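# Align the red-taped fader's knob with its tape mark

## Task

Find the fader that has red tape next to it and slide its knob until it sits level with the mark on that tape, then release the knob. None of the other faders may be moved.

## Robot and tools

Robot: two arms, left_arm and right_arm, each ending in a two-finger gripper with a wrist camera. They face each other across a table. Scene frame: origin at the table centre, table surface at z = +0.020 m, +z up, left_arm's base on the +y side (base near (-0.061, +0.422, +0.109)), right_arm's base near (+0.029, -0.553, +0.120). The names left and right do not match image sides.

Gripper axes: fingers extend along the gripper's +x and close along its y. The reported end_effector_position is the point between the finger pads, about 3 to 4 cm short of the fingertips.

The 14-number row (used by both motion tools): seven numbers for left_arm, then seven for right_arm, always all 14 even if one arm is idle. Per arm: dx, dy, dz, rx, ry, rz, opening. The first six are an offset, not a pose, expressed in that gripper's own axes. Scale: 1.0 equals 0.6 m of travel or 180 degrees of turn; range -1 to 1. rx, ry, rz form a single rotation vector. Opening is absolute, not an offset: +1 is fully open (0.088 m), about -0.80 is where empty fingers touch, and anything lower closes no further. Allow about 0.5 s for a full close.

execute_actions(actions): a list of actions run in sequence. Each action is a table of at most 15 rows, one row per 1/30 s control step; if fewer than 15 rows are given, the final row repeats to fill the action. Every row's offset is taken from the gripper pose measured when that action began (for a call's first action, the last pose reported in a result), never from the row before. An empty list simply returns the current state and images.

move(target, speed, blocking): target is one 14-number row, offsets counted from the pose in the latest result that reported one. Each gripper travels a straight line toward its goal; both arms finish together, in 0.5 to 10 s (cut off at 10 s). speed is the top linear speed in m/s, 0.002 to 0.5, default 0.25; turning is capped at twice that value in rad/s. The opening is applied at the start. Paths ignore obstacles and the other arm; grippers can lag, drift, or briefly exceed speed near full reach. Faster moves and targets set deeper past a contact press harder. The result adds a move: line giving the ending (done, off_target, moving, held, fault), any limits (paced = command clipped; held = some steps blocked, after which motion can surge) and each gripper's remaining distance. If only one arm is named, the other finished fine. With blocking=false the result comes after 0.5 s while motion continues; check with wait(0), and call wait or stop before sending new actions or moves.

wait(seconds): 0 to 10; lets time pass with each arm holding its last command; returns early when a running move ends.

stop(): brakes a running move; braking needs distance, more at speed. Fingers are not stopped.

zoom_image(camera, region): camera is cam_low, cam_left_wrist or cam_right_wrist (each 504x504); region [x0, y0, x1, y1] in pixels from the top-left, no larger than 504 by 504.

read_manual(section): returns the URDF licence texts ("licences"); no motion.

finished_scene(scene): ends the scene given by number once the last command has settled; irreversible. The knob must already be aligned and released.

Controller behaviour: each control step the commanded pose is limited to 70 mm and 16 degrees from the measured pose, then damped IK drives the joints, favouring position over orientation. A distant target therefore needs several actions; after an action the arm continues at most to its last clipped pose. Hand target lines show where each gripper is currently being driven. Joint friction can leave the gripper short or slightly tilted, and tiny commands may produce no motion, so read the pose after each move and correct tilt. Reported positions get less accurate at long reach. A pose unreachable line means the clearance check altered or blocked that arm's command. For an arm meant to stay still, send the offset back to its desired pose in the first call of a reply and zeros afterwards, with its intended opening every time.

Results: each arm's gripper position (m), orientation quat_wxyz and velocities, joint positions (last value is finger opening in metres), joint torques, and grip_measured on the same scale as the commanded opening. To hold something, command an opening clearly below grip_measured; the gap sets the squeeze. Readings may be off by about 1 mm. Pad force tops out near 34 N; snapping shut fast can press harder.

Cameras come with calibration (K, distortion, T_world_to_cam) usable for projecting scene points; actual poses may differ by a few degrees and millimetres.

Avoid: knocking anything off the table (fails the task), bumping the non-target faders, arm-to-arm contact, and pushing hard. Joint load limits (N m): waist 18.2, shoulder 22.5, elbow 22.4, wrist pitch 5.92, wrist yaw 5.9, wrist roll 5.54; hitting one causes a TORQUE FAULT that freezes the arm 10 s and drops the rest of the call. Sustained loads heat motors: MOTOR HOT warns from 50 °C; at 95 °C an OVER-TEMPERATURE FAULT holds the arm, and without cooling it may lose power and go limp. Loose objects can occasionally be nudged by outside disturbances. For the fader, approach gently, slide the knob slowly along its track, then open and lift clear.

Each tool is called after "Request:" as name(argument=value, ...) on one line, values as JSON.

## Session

Request:
execute_actions(actions=[])

Scene clock: 0.00 s.
left_arm: end_effector_position=(-0.1727, +0.1270, +0.4337) grip_measured=+0.844 end_effector_quat_wxyz=(+0.570, -0.022, -0.017, -0.821) end_effector_velocity=(+0.000, +0.000, -0.005) end_effector_angular_velocity=(+0.023, -0.001, +0.004) | right_arm: end_effector_position=(+0.3508, -0.4120, +0.3454) grip_measured=+0.830 end_effector_quat_wxyz=(+0.903, -0.268, -0.147, +0.301) end_effector_velocity=(-0.000, +0.000, -0.005) end_effector_angular_velocity=(-0.000, +0.026, +0.006)
Joint positions: left_arm=[ 0.007  0.851  0.651  0.256 -0.008  0.004  0.08 ] | right_arm=[-1.724  1.276  0.379  1.013 -0.447 -0.564  0.08 ]
Joint velocities: left_arm=[-0.002 -0.002 -0.002 -0.022 -0.007 -0.007  0.   ] | right_arm=[-0.002 -0.002 -0.002 -0.022 -0.007  0.007 -0.   ]
Joint torques (N m, as the arm reports them, + toward a larger angle): no reading
Heat: left arm: hottest shoulder 32 °C (+0.0 °C/min); right arm: hottest elbow 33 °C (+0.0 °C/min).
Hand target (left_arm): -0.173, +0.127, +0.434; -0.570, +0.022, +0.017, +0.821
Hand target (right_arm): +0.351, -0.412, +0.345; +0.903, -0.268, -0.147, +0.301
camera_calibration (this result's frames):
cam_left_wrist: T_world_to_cam=[[-0.925682, 0.378235, 0.00708462, -0.205953], [0.114308, 0.297507, -0.947852, 0.420001], [-0.360619, -0.8766, -0.318632, 0.260758], [0, 0, 0, 1]] pos_world=[-0.144622, 0.181526, 0.482644]
cam_right_wrist: T_world_to_cam=[[0.421514, -0.728964, 0.539386, -0.636586], [0.14489, -0.533028, -0.833599, 0.0492032], [0.895172, 0.429526, -0.119059, -0.0179577], [0, 0, 0, 1]] pos_world=[0.277276, -0.430108, 0.382243]

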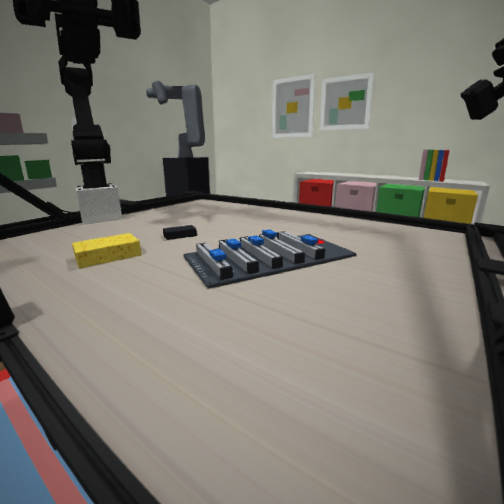

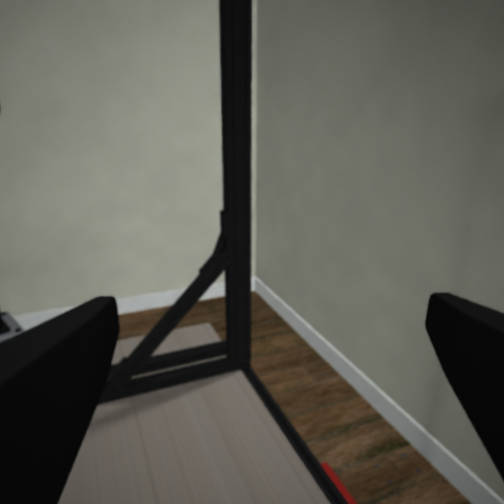

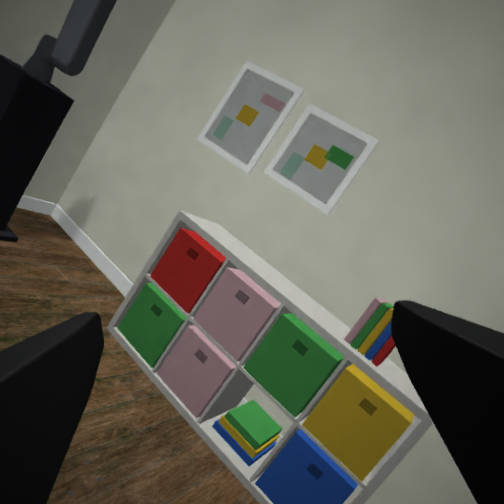

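Request:
move(target=[0,0,0,0,0,0,0.84,-0.28,0.714,0.2,0.411,0.57,-0.156,0.3], speed=0.35)

Scene clock: 6.83 s.
left_arm: end_effector_position=(-0.1727, +0.1270, +0.4337) grip_measured=+0.840 end_effector_quat_wxyz=(+0.570, -0.022, -0.017, -0.821) end_effector_velocity=(+0.001, +0.001, -0.001) end_effector_angular_velocity=(+0.010, +0.020, +0.004) | right_arm: end_effector_position=(-0.0260, -0.1813, +0.1827) grip_measured=+0.300 end_effector_quat_wxyz=(+0.685, +0.169, +0.688, -0.166) end_effector_velocity=(-0.002, -0.003, +0.000) end_effector_angular_velocity=(-0.010, +0.021, +0.005)
Joint positions: left_arm=[ 0.007  0.851  0.651  0.256 -0.008  0.004  0.08 ] | right_arm=[-0.233  2.     1.509 -1.074 -0.002  2.196  0.054]
Joint velocities: left_arm=[-0.002 -0.007 -0.002 -0.007 -0.007 -0.022 -0.   ] | right_arm=[-0.002 -0.002 -0.002 -0.007 -0.022 -0.007 -0.   ]
Joint torques (N m, as the arm reports them, + toward a larger angle): left_arm=[ 0.13 -2.45  7.29  1.99  0.    0.  ] | right_arm=[ 0.13 -8.4   6.91  0.19 -0.04  0.2 ]
Heat: left arm: hottest elbow 33 °C (+8.8 °C/min); right arm: hottest elbow 34 °C (+8.8 °C/min).
Hand target (left_arm): -0.173, +0.127, +0.434; -0.570, +0.022, +0.017, +0.821
Hand target (right_arm): -0.027, -0.179, +0.179; +0.685, +0.169, +0.688, -0.170
Off the commanded pose (left_arm): 0.000 m, 0 deg.
Off the commanded pose (right_arm): 0.005 m, 1 deg.
move: done
camera_calibration (this result's frames):
cam_left_wrist: T_world_to_cam=[[-0.925682, 0.378235, 0.00708462, -0.205953], [0.114308, 0.297507, -0.947852, 0.420001], [-0.360619, -0.8766, -0.318632, 0.260758], [0, 0, 0, 1]] pos_world=[-0.144622, 0.181526, 0.482644]
cam_right_wrist: T_world_to_cam=[[-0.486541, -0.871124, 0.0664908, -0.184793], [-0.819387, 0.4814, 0.311223, 0.0408486], [-0.303123, 0.0969413, -0.948008, 0.260881], [0, 0, 0, 1]] pos_world=[0.0226402, -0.205932, 0.246891]

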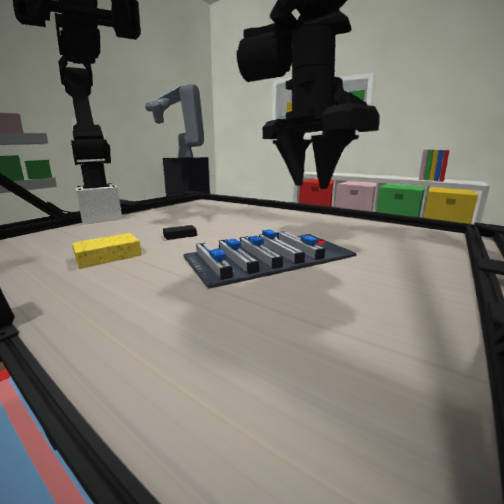

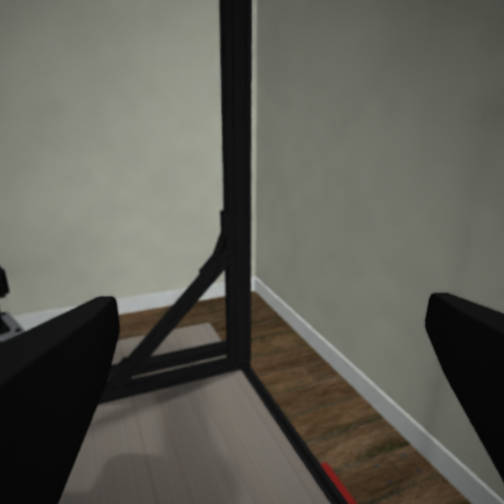

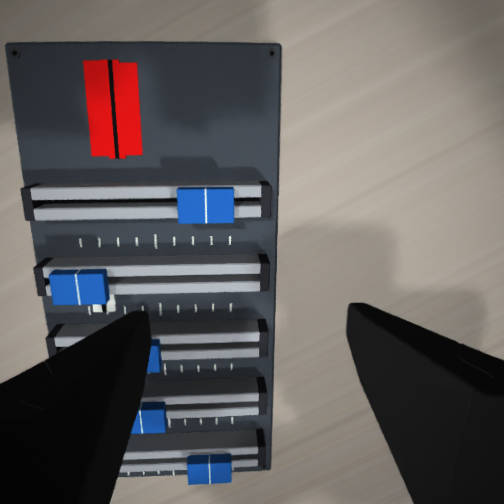

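Request:
move(target=[0,0,0,0,0,0,0.84,0.135,0.019,0.028,0,0,0,0.3])

Request:
zoom_image(camera="cam_low", region=[250,190,370,270])

Scene clock: 8.33 s.
left_arm: end_effector_position=(-0.1727, +0.1270, +0.4337) grip_measured=+0.840 end_effector_quat_wxyz=(+0.570, -0.022, -0.017, -0.821) end_effector_velocity=(+0.000, +0.000, -0.003) end_effector_angular_velocity=(+0.014, -0.013, +0.005) | right_arm: end_effector_position=(-0.0068, -0.1752, +0.1082) grip_measured=+0.300 end_effector_quat_wxyz=(+0.683, +0.177, +0.690, -0.162) end_effector_velocity=(+0.002, -0.005, +0.002) end_effector_angular_velocity=(-0.016, -0.009, +0.005)
Joint positions: left_arm=[ 0.007  0.851  0.651  0.256 -0.008  0.004  0.08 ] | right_arm=[-0.286  2.105  1.35  -0.791 -0.003  2.148  0.054]
Joint velocities: left_arm=[-0.002 -0.002  0.002 -0.022 -0.007  0.007 -0.   ] | right_arm=[-0.002 -0.007 -0.002 -0.022  0.007 -0.007 -0.   ]
Joint torques (N m, as the arm reports them, + toward a larger angle): left_arm=[-0.01 -2.53  7.27  1.99  0.02  0.01] | right_arm=[-0.21 -9.2   4.79  0.25  0.06 -0.18]
Heat: left arm: hottest elbow 33 °C (+7.2 °C/min); right arm: hottest elbow 34 °C (+7.2 °C/min).
Hand target (left_arm): -0.173, +0.127, +0.434; -0.570, +0.022, +0.017, +0.821
Hand target (right_arm): -0.006, -0.179, +0.102; +0.685, +0.170, +0.688, -0.166
Off the commanded pose (left_arm): 0.000 m, 0 deg.
Off the commanded pose (right_arm): 0.007 m, 1 deg.
move: done
camera_calibration (this result's frames):
cam_left_wrist: T_world_to_cam=[[-0.925682, 0.378235, 0.00708462, -0.205953], [0.114308, 0.297507, -0.947852, 0.420001], [-0.360619, -0.8766, -0.318632, 0.260758], [0, 0, 0, 1]] pos_world=[-0.144622, 0.181526, 0.482644]
cam_right_wrist: T_world_to_cam=[[-0.490746, -0.869782, 0.0514457, -0.163297], [-0.816416, 0.479655, 0.321551, 0.075407], [-0.304356, 0.115799, -0.945494, 0.198513], [0, 0, 0, 1]] pos_world=[0.0418446, -0.20119, 0.171847]

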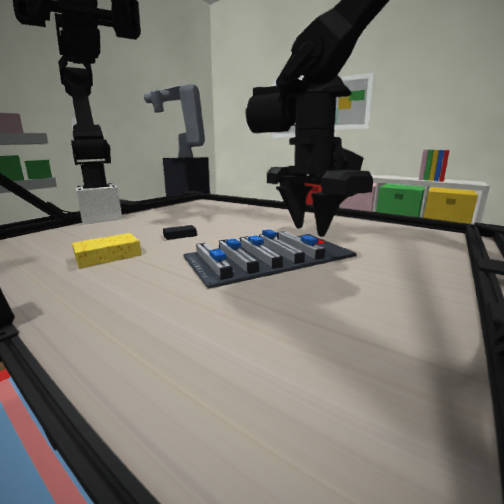

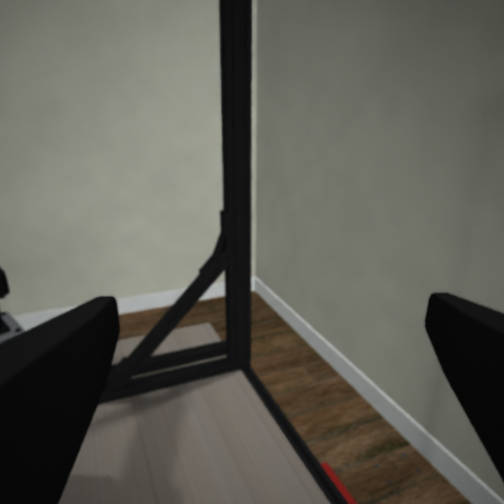

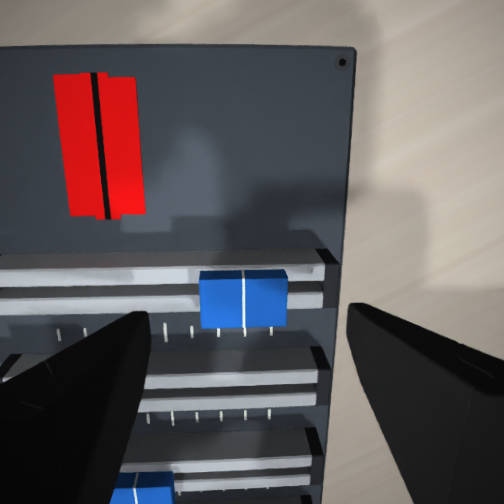

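Region (250, 190, 370, 270) of cam_low's 504x504 image, scaled by 4.200, with more detail than that image has.

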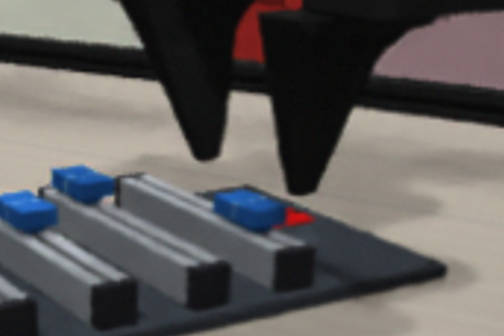

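Request:
move(target=[0,0,0,0,0,0,0.84,0.042,0,0,0,0,0,0.3])

Request:
move(target=[0,0,0,0,0,0,0.84,0,0.081,0,0,0,0,0.3], speed=0.06)

Scene clock: 9.67 s.
left_arm: end_effector_position=(-0.1727, +0.1270, +0.4337) grip_measured=+0.840 end_effector_quat_wxyz=(+0.570, -0.022, -0.017, -0.821) end_effector_velocity=(-0.002, +0.001, +0.003) end_effector_angular_velocity=(-0.009, +0.011, -0.010) | right_arm: end_effector_position=(-0.0073, -0.1693, +0.0914) grip_measured=+0.300 end_effector_quat_wxyz=(+0.680, +0.185, +0.693, -0.153) end_effector_velocity=(+0.002, +0.000, +0.003) end_effector_angular_velocity=(+0.003, -0.007, +0.005)
Joint positions: left_arm=[ 0.007  0.851  0.651  0.256 -0.008  0.004  0.08 ] | right_arm=[-0.286  2.14   1.329 -0.71  -0.003  2.148  0.054]
Joint velocities: left_arm=[-0.002 -0.002  0.002  0.007  0.007 -0.007 -0.   ] | right_arm=[-0.002 -0.007  0.002 -0.007  0.007 -0.007 -0.   ]
Joint torques (N m, as the arm reports them, + toward a larger angle): left_arm=[ 0.   -2.68  7.33  1.98  0.01  0.02] | right_arm=[-0.05 -8.91  4.38  0.27  0.06 -0.01]
Heat: left arm: hottest elbow 33 °C (+6.2 °C/min); right arm: hottest elbow 34 °C (+6.2 °C/min).
Hand target (left_arm): -0.173, +0.127, +0.434; -0.570, +0.022, +0.017, +0.821
Hand target (right_arm): -0.007, -0.175, +0.083; +0.683, +0.177, +0.690, -0.161
Off the commanded pose (left_arm): 0.000 m, 0 deg.
Off the commanded pose (right_arm): 0.010 m, 1 deg.
move: off_target (right_arm)
camera_calibration (this result's frames):
cam_left_wrist: T_world_to_cam=[[-0.925682, 0.378235, 0.00708462, -0.205953], [0.114308, 0.297507, -0.947852, 0.420001], [-0.360619, -0.8766, -0.318632, 0.260758], [0, 0, 0, 1]] pos_world=[-0.144622, 0.181526, 0.482644]
cam_right_wrist: T_world_to_cam=[[-0.490319, -0.870988, 0.0310875, -0.155902], [-0.81584, 0.471237, 0.335173, 0.0748698], [-0.306582, 0.13898, -0.941643, 0.185285], [0, 0, 0, 1]] pos_world=[0.0414449, -0.196821, 0.154225]

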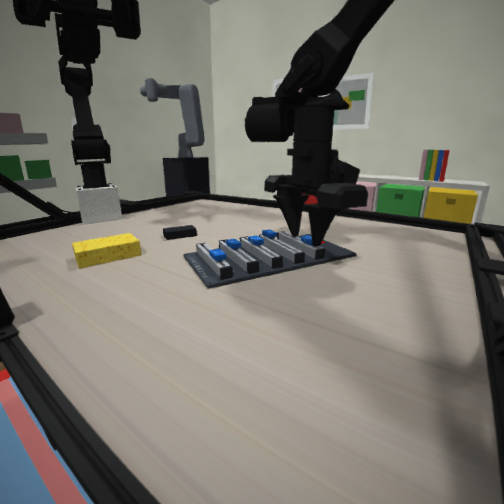

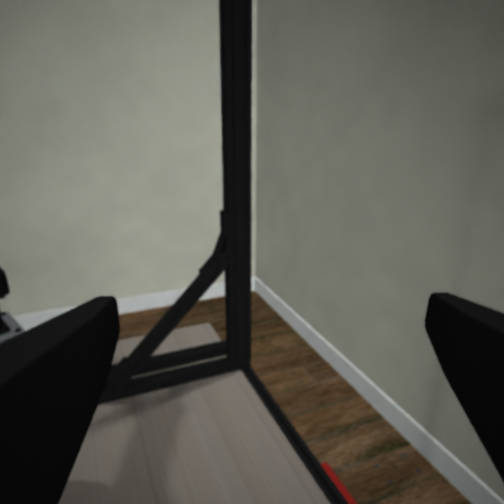

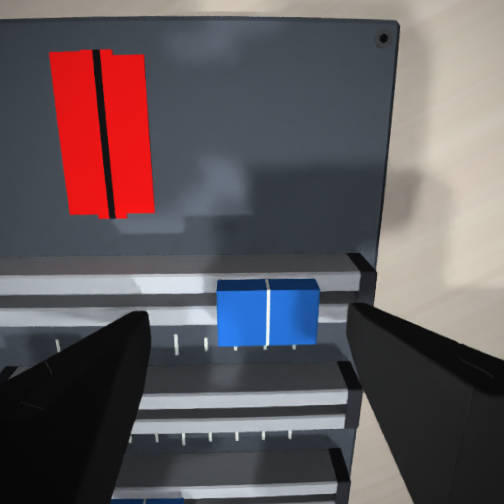

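Scene clock: 10.80 s.
left_arm: end_effector_position=(-0.1727, +0.1270, +0.4337) grip_measured=+0.840 end_effector_quat_wxyz=(+0.570, -0.022, -0.017, -0.821) end_effector_velocity=(+0.002, -0.000, +0.000) end_effector_angular_velocity=(-0.000, -0.007, +0.010) | right_arm: end_effector_position=(+0.0137, -0.1276, +0.0987) grip_measured=+0.301 end_effector_quat_wxyz=(+0.679, +0.189, +0.693, -0.151) end_effector_velocity=(+0.002, +0.001, +0.001) end_effector_angular_velocity=(-0.002, -0.009, +0.019)
Joint positions: left_arm=[ 0.007  0.851  0.651  0.256 -0.008  0.004  0.08 ] | right_arm=[-0.345  2.254  1.556 -0.815 -0.005  2.092  0.054]
Joint velocities: left_arm=[ 0.002 -0.002  0.002 -0.007 -0.007  0.007 -0.   ] | right_arm=[-0.002  0.002  0.007 -0.007  0.007 -0.022 -0.   ]
Joint torques (N m, as the arm reports them, + toward a larger angle): left_arm=[-0.14 -2.58  7.37  2.01  0.01  0.01] | right_arm=[-0.34 -9.56  6.87  0.26  0.05 -0.2 ]
Heat: left arm: hottest elbow 33 °C (+5.6 °C/min); right arm: hottest elbow 34 °C (+5.6 °C/min).
Hand target (left_arm): -0.173, +0.127, +0.434; -0.570, +0.022, +0.017, +0.821
Hand target (right_arm): +0.015, -0.126, +0.093; +0.680, +0.185, +0.693, -0.153
Off the commanded pose (left_arm): 0.000 m, 0 deg.
Off the commanded pose (right_arm): 0.006 m, 1 deg.
move: done
camera_calibration (this result's frames):
cam_left_wrist: T_world_to_cam=[[-0.925682, 0.378235, 0.00708462, -0.205953], [0.114308, 0.297507, -0.947852, 0.420001], [-0.360619, -0.8766, -0.318632, 0.260758], [0, 0, 0, 1]] pos_world=[-0.144622, 0.181526, 0.482644]
cam_right_wrist: T_world_to_cam=[[-0.493274, -0.869547, 0.0238408, -0.108635], [-0.814294, 0.471223, 0.338932, 0.0695326], [-0.305951, 0.147773, -0.940509, 0.193824], [0, 0, 0, 1]] pos_world=[0.0623339, -0.15587, 0.161316]

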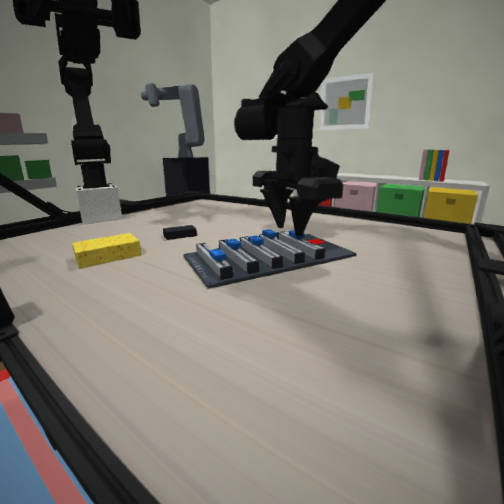

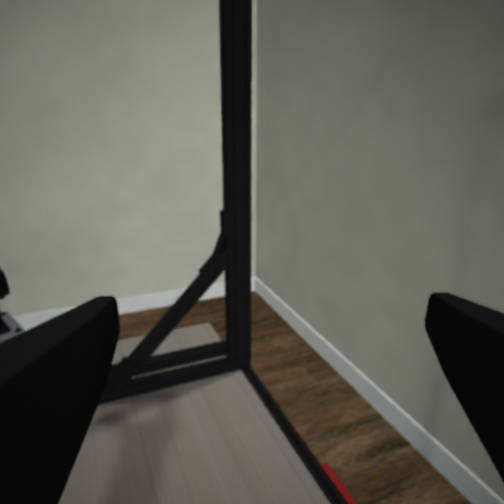

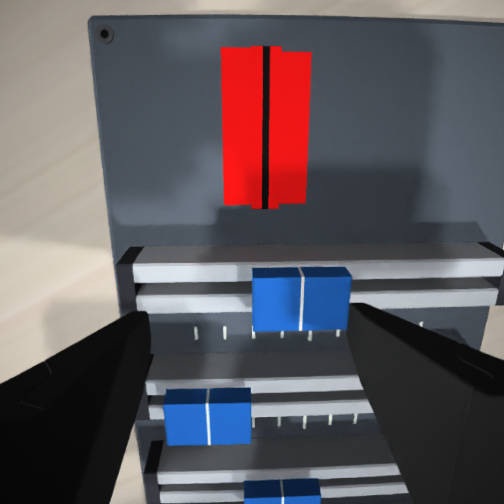

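Request:
execute_actions(actions=[[[0,0,0,0,0,0,0.84,0.024,-0.008,0.012,0,0,-0.01,0.3]],[[0,0,0,0,0,0,0.84,0,0,0,0,0,0,0.1]],[[0,0,0,0,0,0,0.84,0,0,0,0,0,0,-0.04]]])

Scene clock: 12.93 s.
left_arm: end_effector_position=(-0.1727, +0.1270, +0.4337) grip_measured=+0.840 end_effector_quat_wxyz=(+0.570, -0.022, -0.017, -0.821) end_effector_velocity=(+0.004, -0.001, +0.001) end_effector_angular_velocity=(-0.004, +0.011, +0.024) | right_arm: end_effector_position=(+0.0167, -0.1281, +0.0951) grip_measured=-0.039 end_effector_quat_wxyz=(+0.673, +0.190, +0.698, -0.153) end_effector_velocity=(-0.004, -0.002, +0.000) end_effector_angular_velocity=(-0.008, +0.022, -0.004)
Joint positions: left_arm=[ 0.007  0.851  0.651  0.256 -0.008  0.004  0.08 ] | right_arm=[-0.358  2.257  1.544 -0.798 -0.021  2.084  0.037]
Joint velocities: left_arm=[ 0.002 -0.002 -0.002  0.007 -0.022 -0.007 -0.   ] | right_arm=[ 0.002 -0.002 -0.002 -0.007 -0.022  0.007 -0.   ]
Joint torques (N m, as the arm reports them, + toward a larger angle): left_arm=[-0.06 -2.55  7.31  2.   -0.01  0.01] | right_arm=[ -0.02 -11.96   5.7    0.22   0.05   0.  ]
Heat: left arm: hottest elbow 33 °C (+4.6 °C/min); right arm: hottest elbow 35 °C (+9.3 °C/min).
Hand target (left_arm): -0.173, +0.127, +0.434; -0.570, +0.022, +0.017, +0.821
Hand target (right_arm): +0.017, -0.128, +0.095; +0.673, +0.190, +0.698, -0.153
Off the commanded pose (left_arm): 0.000 m, 0 deg.
Off the commanded pose (right_arm): 0.000 m, 0 deg.
camera_calibration (this result's frames):
cam_left_wrist: T_world_to_cam=[[-0.925682, 0.378235, 0.00708462, -0.205953], [0.114308, 0.297507, -0.947852, 0.420001], [-0.360619, -0.8766, -0.318632, 0.260758], [0, 0, 0, 1]] pos_world=[-0.144622, 0.181526, 0.482644]
cam_right_wrist: T_world_to_cam=[[-0.496001, -0.867813, 0.0297077, -0.107748], [-0.807059, 0.47336, 0.352968, 0.0722851], [-0.320372, 0.151097, -0.935164, 0.19162], [0, 0, 0, 1]] pos_world=[0.0662851, -0.156675, 0.156882]

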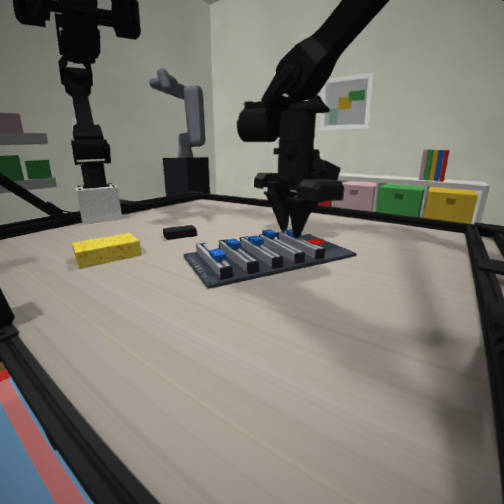

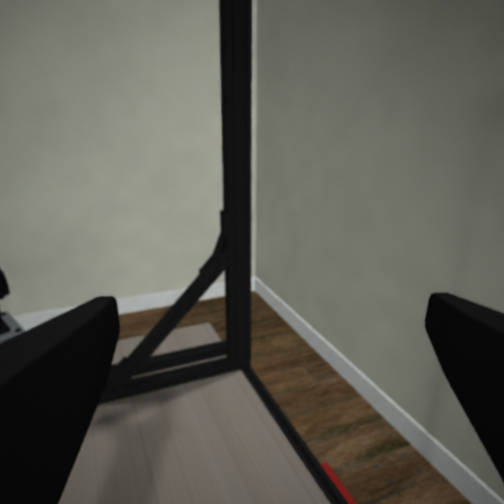

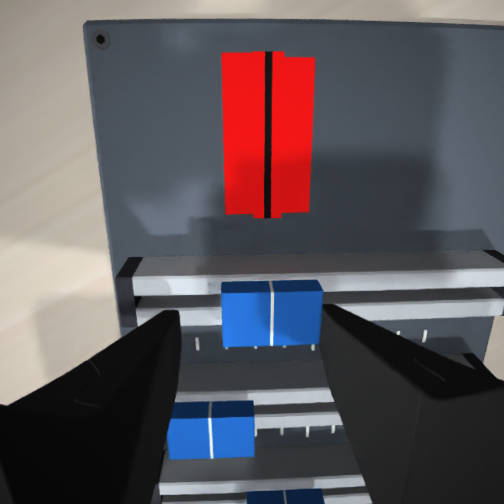

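Within about half a millimetre.

Request:
execute_actions(actions=[[[0,0,0,0,0,0,0.84,0,0,0,0,0,0,0.4]],[[0,0,0,0,0,0,0.84,-0.07,0,0,0,0,0,0.4]]])

Scene clock: 14.47 s.
left_arm: end_effector_position=(-0.1727, +0.1270, +0.4337) grip_measured=+0.840 end_effector_quat_wxyz=(+0.570, -0.022, -0.017, -0.821) end_effector_velocity=(+0.000, +0.000, -0.001) end_effector_angular_velocity=(-0.005, -0.006, +0.005) | right_arm: end_effector_position=(+0.0168, -0.1312, +0.1363) grip_measured=+0.400 end_effector_quat_wxyz=(+0.673, +0.190, +0.698, -0.154) end_effector_velocity=(-0.000, -0.002, +0.000) end_effector_angular_velocity=(-0.008, +0.008, -0.009)
Joint positions: left_arm=[ 0.007  0.851  0.651  0.256 -0.008  0.004  0.08 ] | right_arm=[-0.358  2.183  1.598 -0.927 -0.021  2.084  0.059]
Joint velocities: left_arm=[-0.002 -0.002 -0.007  0.007 -0.007  0.007 -0.   ] | right_arm=[-0.002 -0.002 -0.002 -0.007 -0.007  0.007 -0.   ]
Joint torques (N m, as the arm reports them, + toward a larger angle): left_arm=[ 0.04 -2.52  7.26  1.99 -0.03 -0.03] | right_arm=[ -0.22 -11.7    6.35   0.09   0.04  -0.06]
Heat: left arm: hottest elbow 34 °C (+8.3 °C/min); right arm: hottest elbow 35 °C (+8.3 °C/min).
Hand target (left_arm): -0.173, +0.127, +0.434; -0.570, +0.022, +0.017, +0.821
Hand target (right_arm): +0.017, -0.130, +0.137; +0.673, +0.190, +0.698, -0.153
Off the commanded pose (left_arm): 0.000 m, 0 deg.
Off the commanded pose (right_arm): 0.001 m, 0 deg.
camera_calibration (this result's frames):
cam_left_wrist: T_world_to_cam=[[-0.925682, 0.378235, 0.00708462, -0.205953], [0.114308, 0.297507, -0.947852, 0.420001], [-0.360619, -0.8766, -0.318632, 0.260758], [0, 0, 0, 1]] pos_world=[-0.144622, 0.181526, 0.482644]
cam_right_wrist: T_world_to_cam=[[-0.495673, -0.867956, 0.0309967, -0.111784], [-0.807259, 0.473588, 0.352205, 0.0593778], [-0.320378, 0.149556, -0.93541, 0.230457], [0, 0, 0, 1]] pos_world=[0.0663585, -0.15961, 0.198124]

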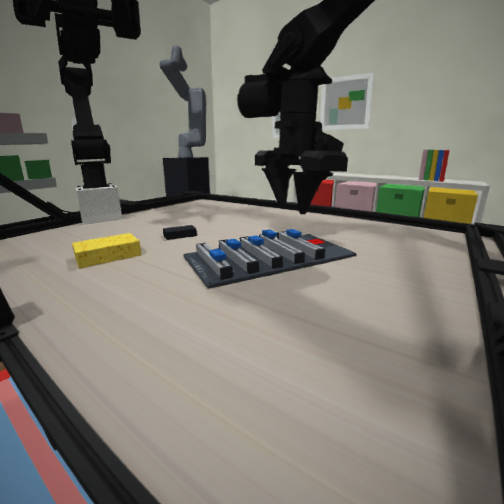

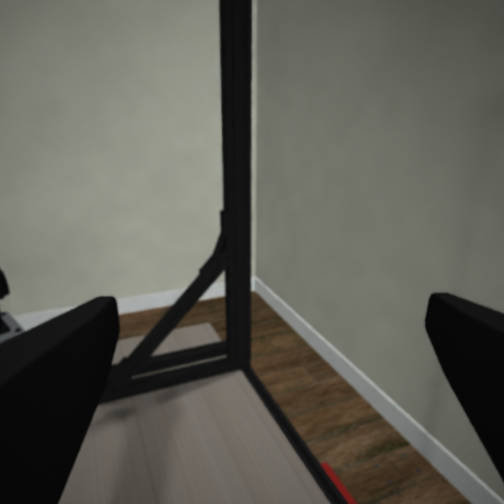

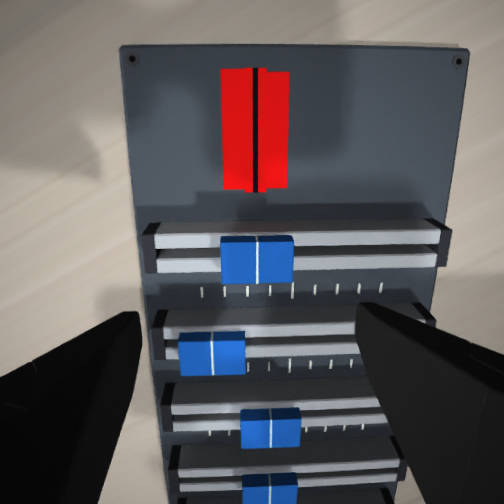

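Request:
finished_scene(scene=2)

The scene is finished: the task was done.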